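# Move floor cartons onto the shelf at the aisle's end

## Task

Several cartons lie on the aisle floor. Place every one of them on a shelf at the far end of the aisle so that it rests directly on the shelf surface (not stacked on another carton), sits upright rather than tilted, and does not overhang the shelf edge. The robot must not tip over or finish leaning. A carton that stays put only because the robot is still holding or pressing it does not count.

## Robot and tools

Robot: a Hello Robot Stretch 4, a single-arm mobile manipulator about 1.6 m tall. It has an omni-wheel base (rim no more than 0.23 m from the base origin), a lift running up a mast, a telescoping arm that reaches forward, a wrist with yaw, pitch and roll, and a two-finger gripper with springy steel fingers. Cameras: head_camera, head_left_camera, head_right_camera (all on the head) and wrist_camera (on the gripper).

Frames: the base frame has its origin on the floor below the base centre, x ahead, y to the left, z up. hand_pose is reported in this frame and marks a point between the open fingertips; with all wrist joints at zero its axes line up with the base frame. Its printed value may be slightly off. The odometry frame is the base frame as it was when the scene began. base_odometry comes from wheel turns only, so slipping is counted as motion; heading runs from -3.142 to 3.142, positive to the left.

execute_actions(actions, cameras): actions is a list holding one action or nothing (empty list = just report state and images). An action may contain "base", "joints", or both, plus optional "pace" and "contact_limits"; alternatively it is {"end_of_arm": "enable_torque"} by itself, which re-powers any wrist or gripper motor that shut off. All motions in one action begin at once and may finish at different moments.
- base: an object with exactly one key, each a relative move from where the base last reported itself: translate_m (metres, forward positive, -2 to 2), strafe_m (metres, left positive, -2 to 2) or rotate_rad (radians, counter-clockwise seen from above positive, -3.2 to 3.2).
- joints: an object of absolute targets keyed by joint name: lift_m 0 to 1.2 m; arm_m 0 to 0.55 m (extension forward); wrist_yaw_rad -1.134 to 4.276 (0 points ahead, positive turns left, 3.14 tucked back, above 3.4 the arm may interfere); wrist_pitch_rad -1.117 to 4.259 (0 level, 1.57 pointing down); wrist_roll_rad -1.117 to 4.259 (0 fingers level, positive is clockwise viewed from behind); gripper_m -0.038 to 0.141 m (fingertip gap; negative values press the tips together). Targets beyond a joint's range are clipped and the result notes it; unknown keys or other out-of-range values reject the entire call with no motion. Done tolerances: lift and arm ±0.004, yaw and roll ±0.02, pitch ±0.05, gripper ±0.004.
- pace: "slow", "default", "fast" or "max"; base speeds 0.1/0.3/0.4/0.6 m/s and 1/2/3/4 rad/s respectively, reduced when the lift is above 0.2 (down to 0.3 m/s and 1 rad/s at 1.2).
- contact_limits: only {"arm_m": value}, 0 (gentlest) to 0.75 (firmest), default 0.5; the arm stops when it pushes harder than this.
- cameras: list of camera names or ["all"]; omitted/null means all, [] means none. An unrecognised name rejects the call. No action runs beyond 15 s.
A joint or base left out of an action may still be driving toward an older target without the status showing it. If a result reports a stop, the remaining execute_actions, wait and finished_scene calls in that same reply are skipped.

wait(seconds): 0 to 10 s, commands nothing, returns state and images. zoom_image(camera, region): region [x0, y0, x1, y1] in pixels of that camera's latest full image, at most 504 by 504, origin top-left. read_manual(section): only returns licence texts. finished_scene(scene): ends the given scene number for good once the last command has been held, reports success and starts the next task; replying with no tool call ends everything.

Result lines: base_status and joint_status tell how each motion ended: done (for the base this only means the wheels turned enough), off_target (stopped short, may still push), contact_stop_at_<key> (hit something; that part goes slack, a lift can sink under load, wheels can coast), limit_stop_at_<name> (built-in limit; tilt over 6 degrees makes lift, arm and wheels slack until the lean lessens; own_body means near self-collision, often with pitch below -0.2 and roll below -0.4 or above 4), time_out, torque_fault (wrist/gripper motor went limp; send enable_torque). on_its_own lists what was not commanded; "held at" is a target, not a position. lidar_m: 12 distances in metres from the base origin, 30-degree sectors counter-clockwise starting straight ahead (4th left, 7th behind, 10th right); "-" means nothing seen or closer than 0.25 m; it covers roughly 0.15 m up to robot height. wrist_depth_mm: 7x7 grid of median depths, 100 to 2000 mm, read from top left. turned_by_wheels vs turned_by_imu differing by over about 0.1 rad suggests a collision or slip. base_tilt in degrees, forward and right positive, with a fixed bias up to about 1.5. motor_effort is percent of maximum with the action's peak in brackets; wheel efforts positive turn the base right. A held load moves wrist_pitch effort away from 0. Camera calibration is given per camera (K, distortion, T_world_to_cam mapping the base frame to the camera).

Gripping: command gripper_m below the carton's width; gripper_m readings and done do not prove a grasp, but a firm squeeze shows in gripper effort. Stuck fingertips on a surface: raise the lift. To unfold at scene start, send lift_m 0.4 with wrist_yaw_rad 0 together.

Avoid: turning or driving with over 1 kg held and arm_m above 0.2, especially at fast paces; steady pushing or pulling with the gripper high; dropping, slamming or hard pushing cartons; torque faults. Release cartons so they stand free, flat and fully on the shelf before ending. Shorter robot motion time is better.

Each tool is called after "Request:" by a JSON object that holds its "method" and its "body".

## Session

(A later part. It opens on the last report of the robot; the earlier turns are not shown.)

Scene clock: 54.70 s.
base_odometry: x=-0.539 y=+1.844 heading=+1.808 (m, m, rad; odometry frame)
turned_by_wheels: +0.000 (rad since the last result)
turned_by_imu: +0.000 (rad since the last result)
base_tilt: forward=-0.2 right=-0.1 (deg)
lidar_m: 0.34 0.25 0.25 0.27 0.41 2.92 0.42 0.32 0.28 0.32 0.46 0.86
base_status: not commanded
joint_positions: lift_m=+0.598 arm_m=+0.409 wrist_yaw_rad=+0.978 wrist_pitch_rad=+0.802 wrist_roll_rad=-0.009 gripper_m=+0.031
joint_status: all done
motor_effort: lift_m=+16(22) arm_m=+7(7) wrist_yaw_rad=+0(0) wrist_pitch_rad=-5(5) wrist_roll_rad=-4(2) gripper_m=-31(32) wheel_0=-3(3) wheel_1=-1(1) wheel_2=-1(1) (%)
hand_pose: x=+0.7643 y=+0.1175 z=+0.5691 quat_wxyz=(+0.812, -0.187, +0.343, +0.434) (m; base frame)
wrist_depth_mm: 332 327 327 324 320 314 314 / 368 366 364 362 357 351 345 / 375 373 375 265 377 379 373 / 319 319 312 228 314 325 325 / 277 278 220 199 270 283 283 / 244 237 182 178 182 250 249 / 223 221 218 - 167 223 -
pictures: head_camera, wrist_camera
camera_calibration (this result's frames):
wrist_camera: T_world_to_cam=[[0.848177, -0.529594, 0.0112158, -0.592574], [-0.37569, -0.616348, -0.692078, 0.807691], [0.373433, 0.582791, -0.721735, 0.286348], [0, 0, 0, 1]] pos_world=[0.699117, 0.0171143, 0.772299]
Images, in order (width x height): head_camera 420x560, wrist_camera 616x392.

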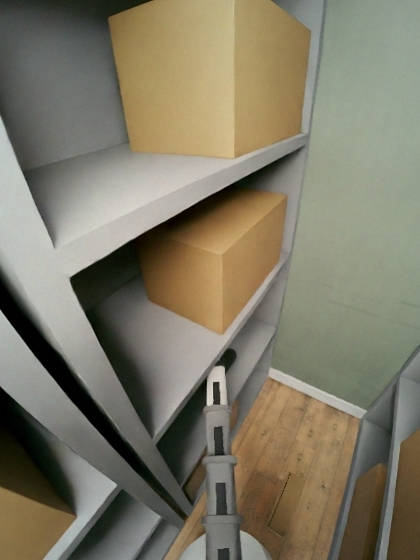

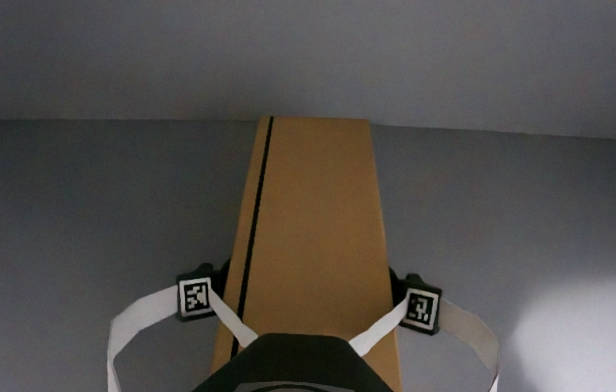

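Request:
{"method": "execute_actions", "body": {"actions": [{"joints":{"lift_m":0.595,"gripper_m":0.14}}], "cameras": []}}

Request:
{"method": "execute_actions", "body": {"actions": [{"joints":{"lift_m":0.62,"wrist_pitch_rad":0.45}}], "cameras": []}}

Request:
{"method": "execute_actions", "body": {"actions": [{"joints":{"arm_m":0.05}}], "cameras": ["head_camera","wrist_camera"]}}

Scene clock: 57.17 s.
base_odometry: x=-0.539 y=+1.844 heading=+1.808 (m, m, rad; odometry frame)
turned_by_wheels: +0.000 (rad since the last result)
turned_by_imu: +0.000 (rad since the last result)
base_tilt: forward=-0.2 right=-0.1 (deg)
lidar_m: 0.35 0.25 0.25 0.29 0.41 2.91 0.42 0.31 0.30 0.32 0.49 0.81
base_status: not commanded
joint_positions: lift_m=+0.595 arm_m=+0.409 wrist_yaw_rad=+0.978 wrist_pitch_rad=+0.801 wrist_roll_rad=-0.009 gripper_m=+0.140
joint_status: all done
motor_effort: lift_m=+17(17) arm_m=+7(7) wrist_yaw_rad=-2(1) wrist_pitch_rad=-2(5) wrist_roll_rad=-1(2) gripper_m=+2(34) wheel_0=-2(3) wheel_1=-1(1) wheel_2=-1(1) (%)
hand_pose: x=+0.7644 y=+0.1176 z=+0.5662 quat_wxyz=(+0.812, -0.187, +0.342, +0.434) (m; base frame)
wrist_depth_mm: 330 327 327 322 320 315 314 / 368 366 366 362 357 353 345 / 373 373 370 279 373 375 375 / 315 317 319 240 310 322 322 / 274 276 271 211 272 279 281 / 242 237 195 187 196 236 246 / 220 218 220 - 216 220 -
pictures: none
No camera images: the call's "cameras" was empty. Leave "cameras" out to get every camera's image.

Scene clock: 58.03 s.
base_odometry: x=-0.539 y=+1.844 heading=+1.808 (m, m, rad; odometry frame)
turned_by_wheels: +0.000 (rad since the last result)
turned_by_imu: +0.000 (rad since the last result)
base_tilt: forward=-0.2 right=-0.1 (deg)
lidar_m: 0.33 0.25 0.25 0.27 0.41 2.91 0.44 0.30 0.29 0.32 0.49 0.85
base_status: not commanded
joint_positions: lift_m=+0.620 arm_m=+0.409 wrist_yaw_rad=+0.978 wrist_pitch_rad=+0.453 wrist_roll_rad=-0.009 gripper_m=+0.140
joint_status: all done
motor_effort: lift_m=+22(24) arm_m=+7(7) wrist_yaw_rad=-1(1) wrist_pitch_rad=-6(9) wrist_roll_rad=-3(1) gripper_m=-1(0) wheel_0=-3(2) wheel_1=-1(1) wheel_2=-1(1) (%)
hand_pose: x=+0.7972 y=+0.1663 z=+0.6718 quat_wxyz=(+0.860, -0.109, +0.196, +0.459) (m; base frame)
wrist_depth_mm: 307 304 304 301 300 294 294 / 327 325 325 322 319 315 314 / 355 349 345 345 342 338 336 / 382 377 375 370 368 366 362 / 415 402 404 402 399 397 394 / 373 362 362 314 366 364 394 / 322 319 334 - 330 329 338
pictures: none
No camera images: the call's "cameras" was empty. Leave "cameras" out to get every camera's image.

Scene clock: 60.20 s.
base_odometry: x=-0.539 y=+1.844 heading=+1.808 (m, m, rad; odometry frame)
turned_by_wheels: +0.000 (rad since the last result)
turned_by_imu: +0.000 (rad since the last result)
base_tilt: forward=-0.3 right=-0.1 (deg)
lidar_m: 0.32 0.26 0.25 0.28 0.44 2.91 0.44 0.30 0.28 0.33 0.48 0.82
base_status: not commanded
joint_positions: lift_m=+0.620 arm_m=+0.051 wrist_yaw_rad=+0.978 wrist_pitch_rad=+0.452 wrist_roll_rad=-0.009 gripper_m=+0.140
joint_status: all done
motor_effort: lift_m=+23(22) arm_m=-6(7) wrist_yaw_rad=-3(1) wrist_pitch_rad=-5(6) wrist_roll_rad=-3(5) gripper_m=+0(2) wheel_0=-3(3) wheel_1=-1(1) wheel_2=-1(1) (%)
hand_pose: x=+0.4395 y=+0.1664 z=+0.6719 quat_wxyz=(+0.860, -0.109, +0.196, +0.459) (m; base frame)
wrist_depth_mm: 144 203 389 484 480 477 477 / 143 208 404 517 517 508 500 / 146 213 418 559 544 549 544 / 147 216 427 585 585 574 574 / 148 211 439 492 492 473 399 / 148 193 343 394 370 368 364 / 151 202 327 - 343 329 340
pictures: head_camera, wrist_camera
camera_calibration (this result's frames):
wrist_camera: T_world_to_cam=[[0.844997, -0.534298, 0.0224758, -0.297746], [-0.218661, -0.383558, -0.897258, 0.817064], [0.488024, 0.753266, -0.440935, 0.185909], [0, 0, 0, 1]] pos_world=[0.339526, 0.014267, 0.821783]
Images, in order (width x height): head_camera 420x560, wrist_camera 616x392.

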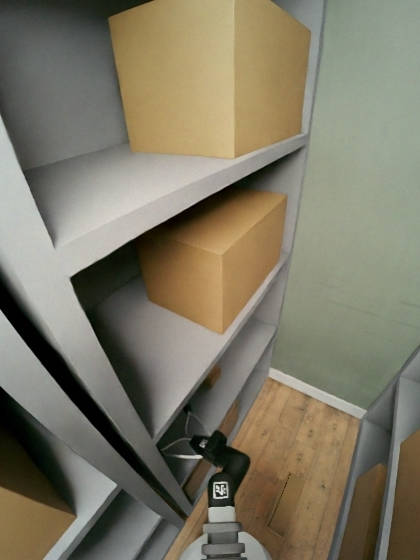

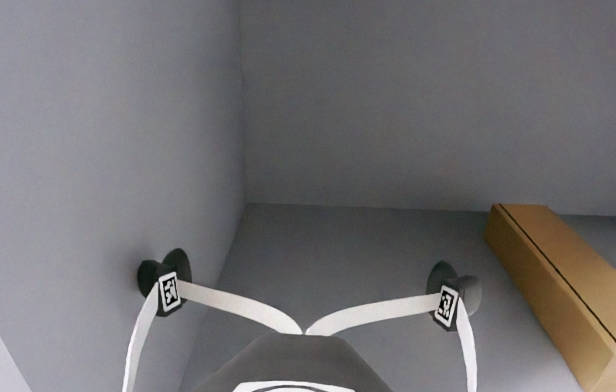

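Request:
{"method": "execute_actions", "body": {"actions": [{"joints":{"wrist_yaw_rad":0.0},"base":{"rotate_rad":-0.593}}], "cameras": []}}

Request:
{"method": "execute_actions", "body": {"actions": [{"joints":{"lift_m":0.14,"wrist_pitch_rad":0.8},"pace":"fast"}], "cameras": ["wrist_camera"]}}

Scene clock: 61.83 s.
base_odometry: x=-0.539 y=+1.844 heading=+1.216 (m, m, rad; odometry frame)
turned_by_wheels: -0.593 (rad since the last result)
turned_by_imu: -0.595 (rad since the last result)
base_tilt: forward=-0.3 right=-0.1 (deg)
lidar_m: 1.00 0.37 0.27 0.26 0.27 0.38 3.81 0.47 0.32 0.28 0.32 0.46
base_status: done
joint_positions: lift_m=+0.620 arm_m=+0.051 wrist_yaw_rad=+0.000 wrist_pitch_rad=+0.452 wrist_roll_rad=-0.009 gripper_m=+0.140
joint_status: all done
motor_effort: lift_m=+22(22) arm_m=-6(7) wrist_yaw_rad=-2(10) wrist_pitch_rad=-5(6) wrist_roll_rad=-3(3) gripper_m=+1(1) wheel_0=+2(9) wheel_1=+3(8) wheel_2=+1(9) (%)
hand_pose: x=+0.4816 y=-0.0873 z=+0.6719 quat_wxyz=(+0.975, -0.004, +0.224, +0.001) (m; base frame)
wrist_depth_mm: 654 691 691 691 691 634 627 / 691 715 732 741 732 676 654 / 741 750 798 788 778 715 392 / 603 809 854 842 842 661 379 / 530 866 931 917 891 521 384 / 931 931 1008 991 946 421 375 / 831 854 960 - 931 866 351
pictures: none
No camera images: the call's "cameras" was empty. Leave "cameras" out to get every camera's image.

Scene clock: 64.13 s.
base_odometry: x=-0.539 y=+1.844 heading=+1.216 (m, m, rad; odometry frame)
turned_by_wheels: +0.000 (rad since the last result)
turned_by_imu: +0.000 (rad since the last result)
base_tilt: forward=-0.2 right=-0.1 (deg)
lidar_m: 1.00 0.37 0.25 0.25 0.26 0.38 3.81 0.46 0.31 0.29 0.31 0.44
base_status: not commanded
joint_positions: lift_m=+0.140 arm_m=+0.051 wrist_yaw_rad=+0.000 wrist_pitch_rad=+0.802 wrist_roll_rad=-0.009 gripper_m=+0.140
joint_status: all done
motor_effort: lift_m=+17(21) arm_m=-6(6) wrist_yaw_rad=-3(3) wrist_pitch_rad=-3(3) wrist_roll_rad=-3(5) gripper_m=+0(2) wheel_0=+2(2) wheel_1=+3(3) wheel_2=+1(1) (%)
hand_pose: x=+0.4227 y=-0.0874 z=+0.1111 quat_wxyz=(+0.921, -0.004, +0.390, +0.002) (m; base frame)
wrist_depth_mm: 559 683 715 715 707 615 585 / 500 597 597 597 609 517 455 / 466 496 496 500 504 477 373 / 421 424 424 349 433 433 362 / 366 370 373 306 375 377 357 / 325 319 317 272 317 317 330 / 296 294 301 - 298 297 301
pictures: wrist_camera
camera_calibration (this result's frames):
wrist_camera: T_world_to_cam=[[0.0349944, -0.999324, 0.0112344, -0.103507], [-0.720742, -0.0330231, -0.692416, 0.433023], [0.692319, 0.0161336, -0.721411, 0.0184325], [0, 0, 0, 1]] pos_world=[0.302959, -0.0894348, 0.314292]
Images, in order (width x height): wrist_camera 616x392.

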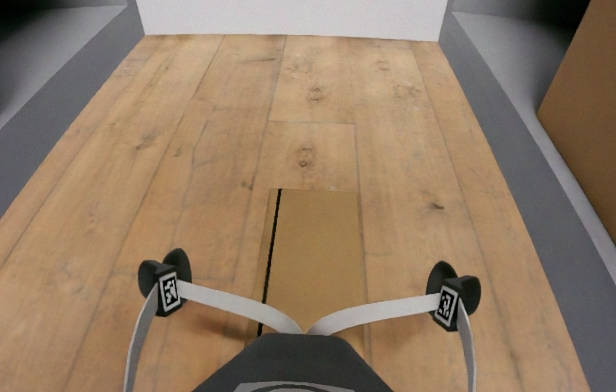

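Request:
{"method": "execute_actions", "body": {"actions": [{"joints":{"lift_m":0.062}}], "cameras": []}}

Request:
{"method": "execute_actions", "body": {"actions": [{"joints":{"gripper_m":0.03}}], "cameras": []}}

Request:
{"method": "execute_actions", "body": {"actions": [{"joints":{"lift_m":0.62,"arm_m":0.08}}], "cameras": []}}

Request:
{"method": "execute_actions", "body": {"actions": [{"joints":{"wrist_yaw_rad":0.70}}], "cameras": []}}

Request:
{"method": "execute_actions", "body": {"actions": [{"base":{"rotate_rad":0.871}}], "cameras": ["head_camera","wrist_camera"]}}

Scene clock: 66.37 s.
base_odometry: x=-0.539 y=+1.844 heading=+1.216 (m, m, rad; odometry frame)
turned_by_wheels: +0.000 (rad since the last result)
turned_by_imu: +0.000 (rad since the last result)
base_tilt: forward=-0.2 right=-0.1 (deg)
lidar_m: 1.02 0.39 0.26 0.25 0.26 0.39 3.80 0.45 0.31 0.29 0.32 0.46
base_status: not commanded
joint_positions: lift_m=+0.062 arm_m=+0.051 wrist_yaw_rad=+0.000 wrist_pitch_rad=+0.802 wrist_roll_rad=-0.009 gripper_m=+0.140
joint_status: all done
motor_effort: lift_m=+16(16) arm_m=-6(6) wrist_yaw_rad=-1(1) wrist_pitch_rad=-2(3) wrist_roll_rad=-3(2) gripper_m=-4(1) wheel_0=+2(2) wheel_1=+3(3) wheel_2=+1(1) (%)
hand_pose: x=+0.4227 y=-0.0874 z=+0.0332 quat_wxyz=(+0.921, -0.004, +0.390, +0.002) (m; base frame)
wrist_depth_mm: 484 554 554 554 564 512 392 / 436 449 449 452 455 442 362 / 375 373 373 283 375 379 364 / 317 319 320 243 314 324 325 / 276 278 271 212 276 282 283 / 243 238 195 189 197 238 249 / 222 220 217 - 219 223 -
pictures: none
No camera images: the call's "cameras" was empty. Leave "cameras" out to get every camera's image.

Scene clock: 68.47 s.
base_odometry: x=-0.539 y=+1.844 heading=+1.216 (m, m, rad; odometry frame)
turned_by_wheels: +0.000 (rad since the last result)
turned_by_imu: +0.000 (rad since the last result)
base_tilt: forward=-0.3 right=-0.1 (deg)
lidar_m: 1.00 0.36 0.26 0.25 0.27 0.37 3.81 0.47 0.31 0.29 0.31 0.45
base_status: not commanded
joint_positions: lift_m=+0.062 arm_m=+0.051 wrist_yaw_rad=+0.000 wrist_pitch_rad=+0.802 wrist_roll_rad=-0.009 gripper_m=+0.031
joint_status: all done
motor_effort: lift_m=+16(16) arm_m=-6(6) wrist_yaw_rad=-3(3) wrist_pitch_rad=-3(3) wrist_roll_rad=-2(2) gripper_m=-30(27) wheel_0=+1(2) wheel_1=+3(3) wheel_2=+1(1) (%)
hand_pose: x=+0.4227 y=-0.0874 z=+0.0332 quat_wxyz=(+0.921, -0.004, +0.390, +0.002) (m; base frame)
wrist_depth_mm: 484 554 554 559 564 508 392 / 436 449 449 449 452 442 364 / 370 373 373 266 366 379 364 / 315 317 310 229 314 322 325 / 277 278 221 200 267 282 282 / 243 236 182 178 182 250 249 / 222 221 216 - 219 222 -
pictures: none
No camera images: the call's "cameras" was empty. Leave "cameras" out to get every camera's image.

Scene clock: 71.60 s.
base_odometry: x=-0.539 y=+1.844 heading=+1.216 (m, m, rad; odometry frame)
turned_by_wheels: +0.000 (rad since the last result)
turned_by_imu: +0.000 (rad since the last result)
base_tilt: forward=-0.2 right=-0.1 (deg)
lidar_m: 0.49 0.37 0.27 0.25 0.27 0.37 3.81 0.46 0.31 0.30 0.31 0.45
base_status: not commanded
joint_positions: lift_m=+0.620 arm_m=+0.079 wrist_yaw_rad=+0.000 wrist_pitch_rad=+0.802 wrist_roll_rad=-0.009 gripper_m=+0.031
joint_status: all done
motor_effort: lift_m=+22(23) arm_m=+7(8) wrist_yaw_rad=-1(1) wrist_pitch_rad=-5(4) wrist_roll_rad=-4(2) gripper_m=-31(32) wheel_0=+2(2) wheel_1=+3(3) wheel_2=+1(1) (%)
hand_pose: x=+0.4503 y=-0.0874 z=+0.5906 quat_wxyz=(+0.921, -0.004, +0.390, +0.002) (m; base frame)
wrist_depth_mm: 609 699 723 715 707 621 627 / 521 778 809 809 788 564 517 / 878 878 917 266 866 809 392 / 960 960 1025 229 946 931 362 / 559 854 221 200 831 591 508 / 525 627 182 178 182 488 473 / 539 732 741 - 668 449 433
pictures: none
No camera images: the call's "cameras" was empty. Leave "cameras" out to get every camera's image.

Scene clock: 72.57 s.
base_odometry: x=-0.539 y=+1.844 heading=+1.216 (m, m, rad; odometry frame)
turned_by_wheels: +0.000 (rad since the last result)
turned_by_imu: +0.000 (rad since the last result)
base_tilt: forward=-0.2 right=-0.1 (deg)
lidar_m: 0.49 0.38 0.27 0.25 0.26 0.38 3.81 0.45 0.32 0.29 0.33 0.45
base_status: not commanded
joint_positions: lift_m=+0.620 arm_m=+0.079 wrist_yaw_rad=+0.699 wrist_pitch_rad=+0.802 wrist_roll_rad=-0.009 gripper_m=+0.031
joint_status: all done
motor_effort: lift_m=+22(22) arm_m=+6(7) wrist_yaw_rad=+0(5) wrist_pitch_rad=-5(4) wrist_roll_rad=-2(3) gripper_m=-33(32) wheel_0=+2(2) wheel_1=+3(3) wheel_2=+1(1) (%)
hand_pose: x=+0.4595 y=+0.0622 z=+0.5906 quat_wxyz=(+0.864, -0.138, +0.365, +0.317) (m; base frame)
wrist_depth_mm: 580 492 609 609 640 627 549 / 500 455 473 517 768 676 585 / 410 413 427 266 842 741 634 / 349 373 585 229 946 820 699 / 324 525 221 200 904 891 759 / 466 466 182 178 182 842 809 / 433 535 640 - 741 750 768
pictures: none
No camera images: the call's "cameras" was empty. Leave "cameras" out to get every camera's image.

Scene clock: 74.17 s.
base_odometry: x=-0.539 y=+1.844 heading=+2.086 (m, m, rad; odometry frame)
turned_by_wheels: +0.871 (rad since the last result)
turned_by_imu: +0.874 (rad since the last result)
base_tilt: forward=-0.2 right=-0.1 (deg)
lidar_m: 0.29 0.25 0.26 0.31 0.65 0.58 0.34 0.29 0.29 0.37 0.75 0.46
base_status: done
joint_positions: lift_m=+0.620 arm_m=+0.079 wrist_yaw_rad=+0.700 wrist_pitch_rad=+0.802 wrist_roll_rad=-0.009 gripper_m=+0.031
joint_status: not commanded
motor_effort: lift_m=+22(23) arm_m=+7(7) wrist_yaw_rad=-2(0) wrist_pitch_rad=-3(4) wrist_roll_rad=-3(3) gripper_m=-31(31) wheel_0=-2(8) wheel_1=-3(4) wheel_2=-1(7) (%)
hand_pose: x=+0.4595 y=+0.0623 z=+0.5907 quat_wxyz=(+0.864, -0.138, +0.365, +0.317) (m; base frame)
wrist_depth_mm: 113 158 301 459 452 442 442 / 112 162 314 488 480 484 469 / 114 165 289 266 399 418 392 / 115 168 262 228 345 357 359 / 116 169 221 200 296 310 310 / 115 158 182 178 182 273 273 / 118 169 238 - 240 244 -
pictures: head_camera, wrist_camera
camera_calibration (this result's frames):
wrist_camera: T_world_to_cam=[[0.670349, -0.741961, 0.0112154, -0.268538], [-0.530324, -0.489601, -0.692132, 0.737312], [0.519026, 0.458023, -0.721683, 0.388717], [0, 0, 0, 1]] pos_world=[0.369274, -0.0162971, 0.79386]
Images, in order (width x height): head_camera 420x560, wrist_camera 616x392.

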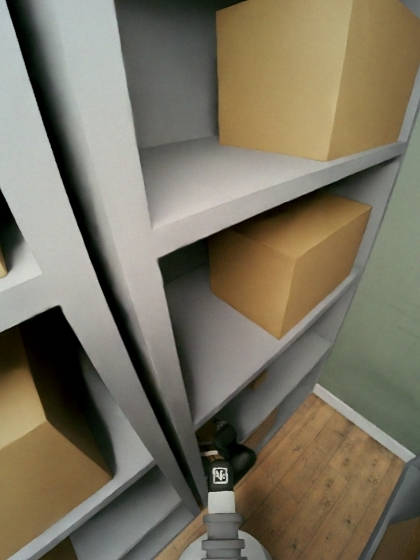

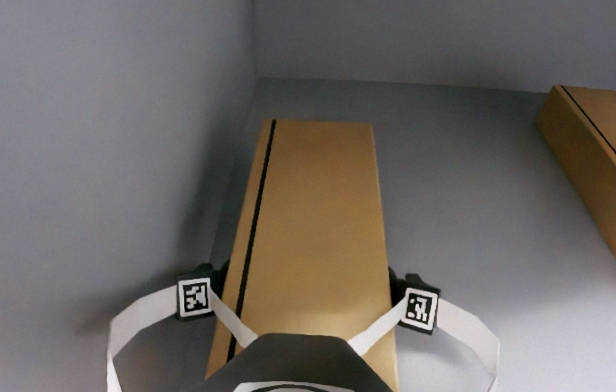

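Request:
{"method": "execute_actions", "body": {"actions": [{"joints":{"arm_m":0.255},"contact_limits":{"arm_m":0.2}}], "cameras": []}}

Request:
{"method": "execute_actions", "body": {"actions": [{"joints":{"lift_m":0.596}}], "cameras": []}}

Request:
{"method": "execute_actions", "body": {"actions": [{"joints":{"gripper_m":0.14}}], "cameras": []}}

Request:
{"method": "execute_actions", "body": {"actions": [{"joints":{"lift_m":0.62,"wrist_pitch_rad":0.45}}], "cameras": ["wrist_camera"]}}

Scene clock: 76.10 s.
base_odometry: x=-0.539 y=+1.844 heading=+2.086 (m, m, rad; odometry frame)
turned_by_wheels: +0.000 (rad since the last result)
turned_by_imu: +0.000 (rad since the last result)
base_tilt: forward=-0.2 right=-0.1 (deg)
lidar_m: 0.27 0.25 0.25 0.33 0.66 0.58 0.37 0.29 0.31 0.39 0.79 0.46
base_status: not commanded
joint_positions: lift_m=+0.620 arm_m=+0.254 wrist_yaw_rad=+0.700 wrist_pitch_rad=+0.802 wrist_roll_rad=-0.009 gripper_m=+0.031
joint_status: all done
motor_effort: lift_m=+22(22) arm_m=+6(8) wrist_yaw_rad=+0(0) wrist_pitch_rad=-5(4) wrist_roll_rad=-3(3) gripper_m=-29(35) wheel_0=-2(2) wheel_1=-3(3) wheel_2=-1(1) (%)
contact_limits: arm_m 0.2
hand_pose: x=+0.6345 y=+0.0623 z=+0.5907 quat_wxyz=(+0.864, -0.138, +0.365, +0.317) (m; base frame)
wrist_depth_mm: 259 324 327 324 319 314 312 / 256 349 366 362 357 351 345 / 262 382 397 266 389 392 384 / 265 342 342 229 343 336 277 / 266 306 222 200 294 301 247 / 256 259 182 178 182 272 238 / 244 243 237 - 239 243 -
pictures: none
No camera images: the call's "cameras" was empty. Leave "cameras" out to get every camera's image.

Scene clock: 76.97 s.
base_odometry: x=-0.539 y=+1.844 heading=+2.086 (m, m, rad; odometry frame)
turned_by_wheels: +0.000 (rad since the last result)
turned_by_imu: +0.000 (rad since the last result)
base_tilt: forward=-0.3 right=-0.1 (deg)
lidar_m: 0.27 0.25 0.26 0.32 0.67 0.57 0.37 0.28 0.30 0.37 0.77 0.45
base_status: not commanded
joint_positions: lift_m=+0.596 arm_m=+0.254 wrist_yaw_rad=+0.700 wrist_pitch_rad=+0.802 wrist_roll_rad=-0.009 gripper_m=+0.031
joint_status: all done
motor_effort: lift_m=+17(21) arm_m=+7(7) wrist_yaw_rad=-2(2) wrist_pitch_rad=-4(5) wrist_roll_rad=-2(4) gripper_m=-29(32) wheel_0=-2(3) wheel_1=-3(3) wheel_2=-1(1) (%)
hand_pose: x=+0.6345 y=+0.0623 z=+0.5671 quat_wxyz=(+0.864, -0.138, +0.365, +0.317) (m; base frame)
wrist_depth_mm: 259 324 327 325 320 314 312 / 257 349 366 364 357 351 347 / 262 355 373 266 364 377 289 / 265 319 310 229 314 314 253 / 263 278 220 200 267 281 242 / 239 236 182 178 182 247 238 / 220 220 216 - 218 221 -
pictures: none
No camera images: the call's "cameras" was empty. Leave "cameras" out to get every camera's image.

Scene clock: 79.07 s.
base_odometry: x=-0.539 y=+1.844 heading=+2.086 (m, m, rad; odometry frame)
turned_by_wheels: +0.000 (rad since the last result)
turned_by_imu: +0.000 (rad since the last result)
base_tilt: forward=-0.2 right=-0.1 (deg)
lidar_m: 0.27 0.25 0.26 0.33 0.67 0.56 0.35 0.30 0.30 0.37 0.77 0.46
base_status: not commanded
joint_positions: lift_m=+0.596 arm_m=+0.254 wrist_yaw_rad=+0.700 wrist_pitch_rad=+0.801 wrist_roll_rad=-0.009 gripper_m=+0.140
joint_status: all done
motor_effort: lift_m=+17(17) arm_m=+6(6) wrist_yaw_rad=+0(2) wrist_pitch_rad=-2(5) wrist_roll_rad=-1(2) gripper_m=-2(32) wheel_0=-2(2) wheel_1=-3(3) wheel_2=-1(1) (%)
hand_pose: x=+0.6346 y=+0.0624 z=+0.5672 quat_wxyz=(+0.864, -0.138, +0.365, +0.317) (m; base frame)
wrist_depth_mm: 260 324 327 325 319 315 312 / 257 351 364 362 357 351 345 / 262 357 373 283 375 377 290 / 265 317 320 242 312 314 253 / 262 277 272 212 274 281 243 / 239 239 196 188 197 238 237 / 222 220 216 - 218 222 -
pictures: none
No camera images: the call's "cameras" was empty. Leave "cameras" out to get every camera's image.

Scene clock: 79.93 s.
base_odometry: x=-0.539 y=+1.844 heading=+2.086 (m, m, rad; odometry frame)
turned_by_wheels: +0.000 (rad since the last result)
turned_by_imu: +0.000 (rad since the last result)
base_tilt: forward=-0.3 right=-0.1 (deg)
lidar_m: 0.27 0.25 0.25 0.32 0.68 0.56 0.35 0.29 0.30 0.37 0.79 0.47
base_status: not commanded
joint_positions: lift_m=+0.620 arm_m=+0.254 wrist_yaw_rad=+0.700 wrist_pitch_rad=+0.453 wrist_roll_rad=-0.009 gripper_m=+0.140
joint_status: all done
motor_effort: lift_m=+22(23) arm_m=+6(7) wrist_yaw_rad=-1(2) wrist_pitch_rad=-6(10) wrist_roll_rad=-3(2) gripper_m=-3(3) wheel_0=-2(2) wheel_1=-3(3) wheel_2=-1(1) (%)
hand_pose: x=+0.6795 y=+0.1003 z=+0.6718 quat_wxyz=(+0.915, -0.081, +0.209, +0.335) (m; base frame)
wrist_depth_mm: 260 303 304 303 300 297 296 / 258 325 324 324 320 315 312 / 263 345 349 345 343 336 336 / 267 366 375 370 368 364 364 / 267 366 404 402 399 394 392 / 267 342 362 314 366 306 317 / 273 319 332 - 329 300 268
pictures: wrist_camera
camera_calibration (this result's frames):
wrist_camera: T_world_to_cam=[[0.665799, -0.745792, 0.0224643, -0.39288], [-0.315752, -0.308908, -0.897149, 0.902549], [0.676026, 0.590228, -0.441156, 0.00733291], [0, 0, 0, 1]] pos_world=[0.541604, -0.0185305, 0.821782]
Images, in order (width x height): wrist_camera 616x392.

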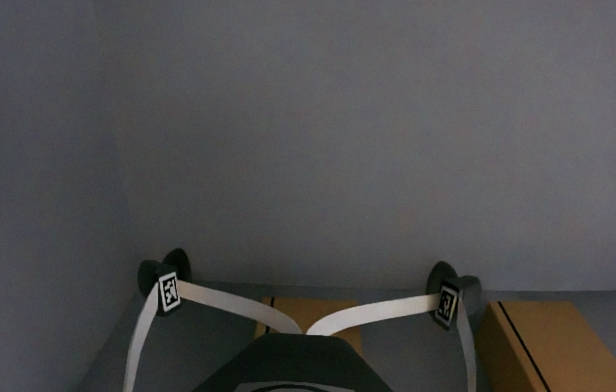

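Request:
{"method": "finished_scene", "body": {"scene": 1}}

The scene is finished: the task was done.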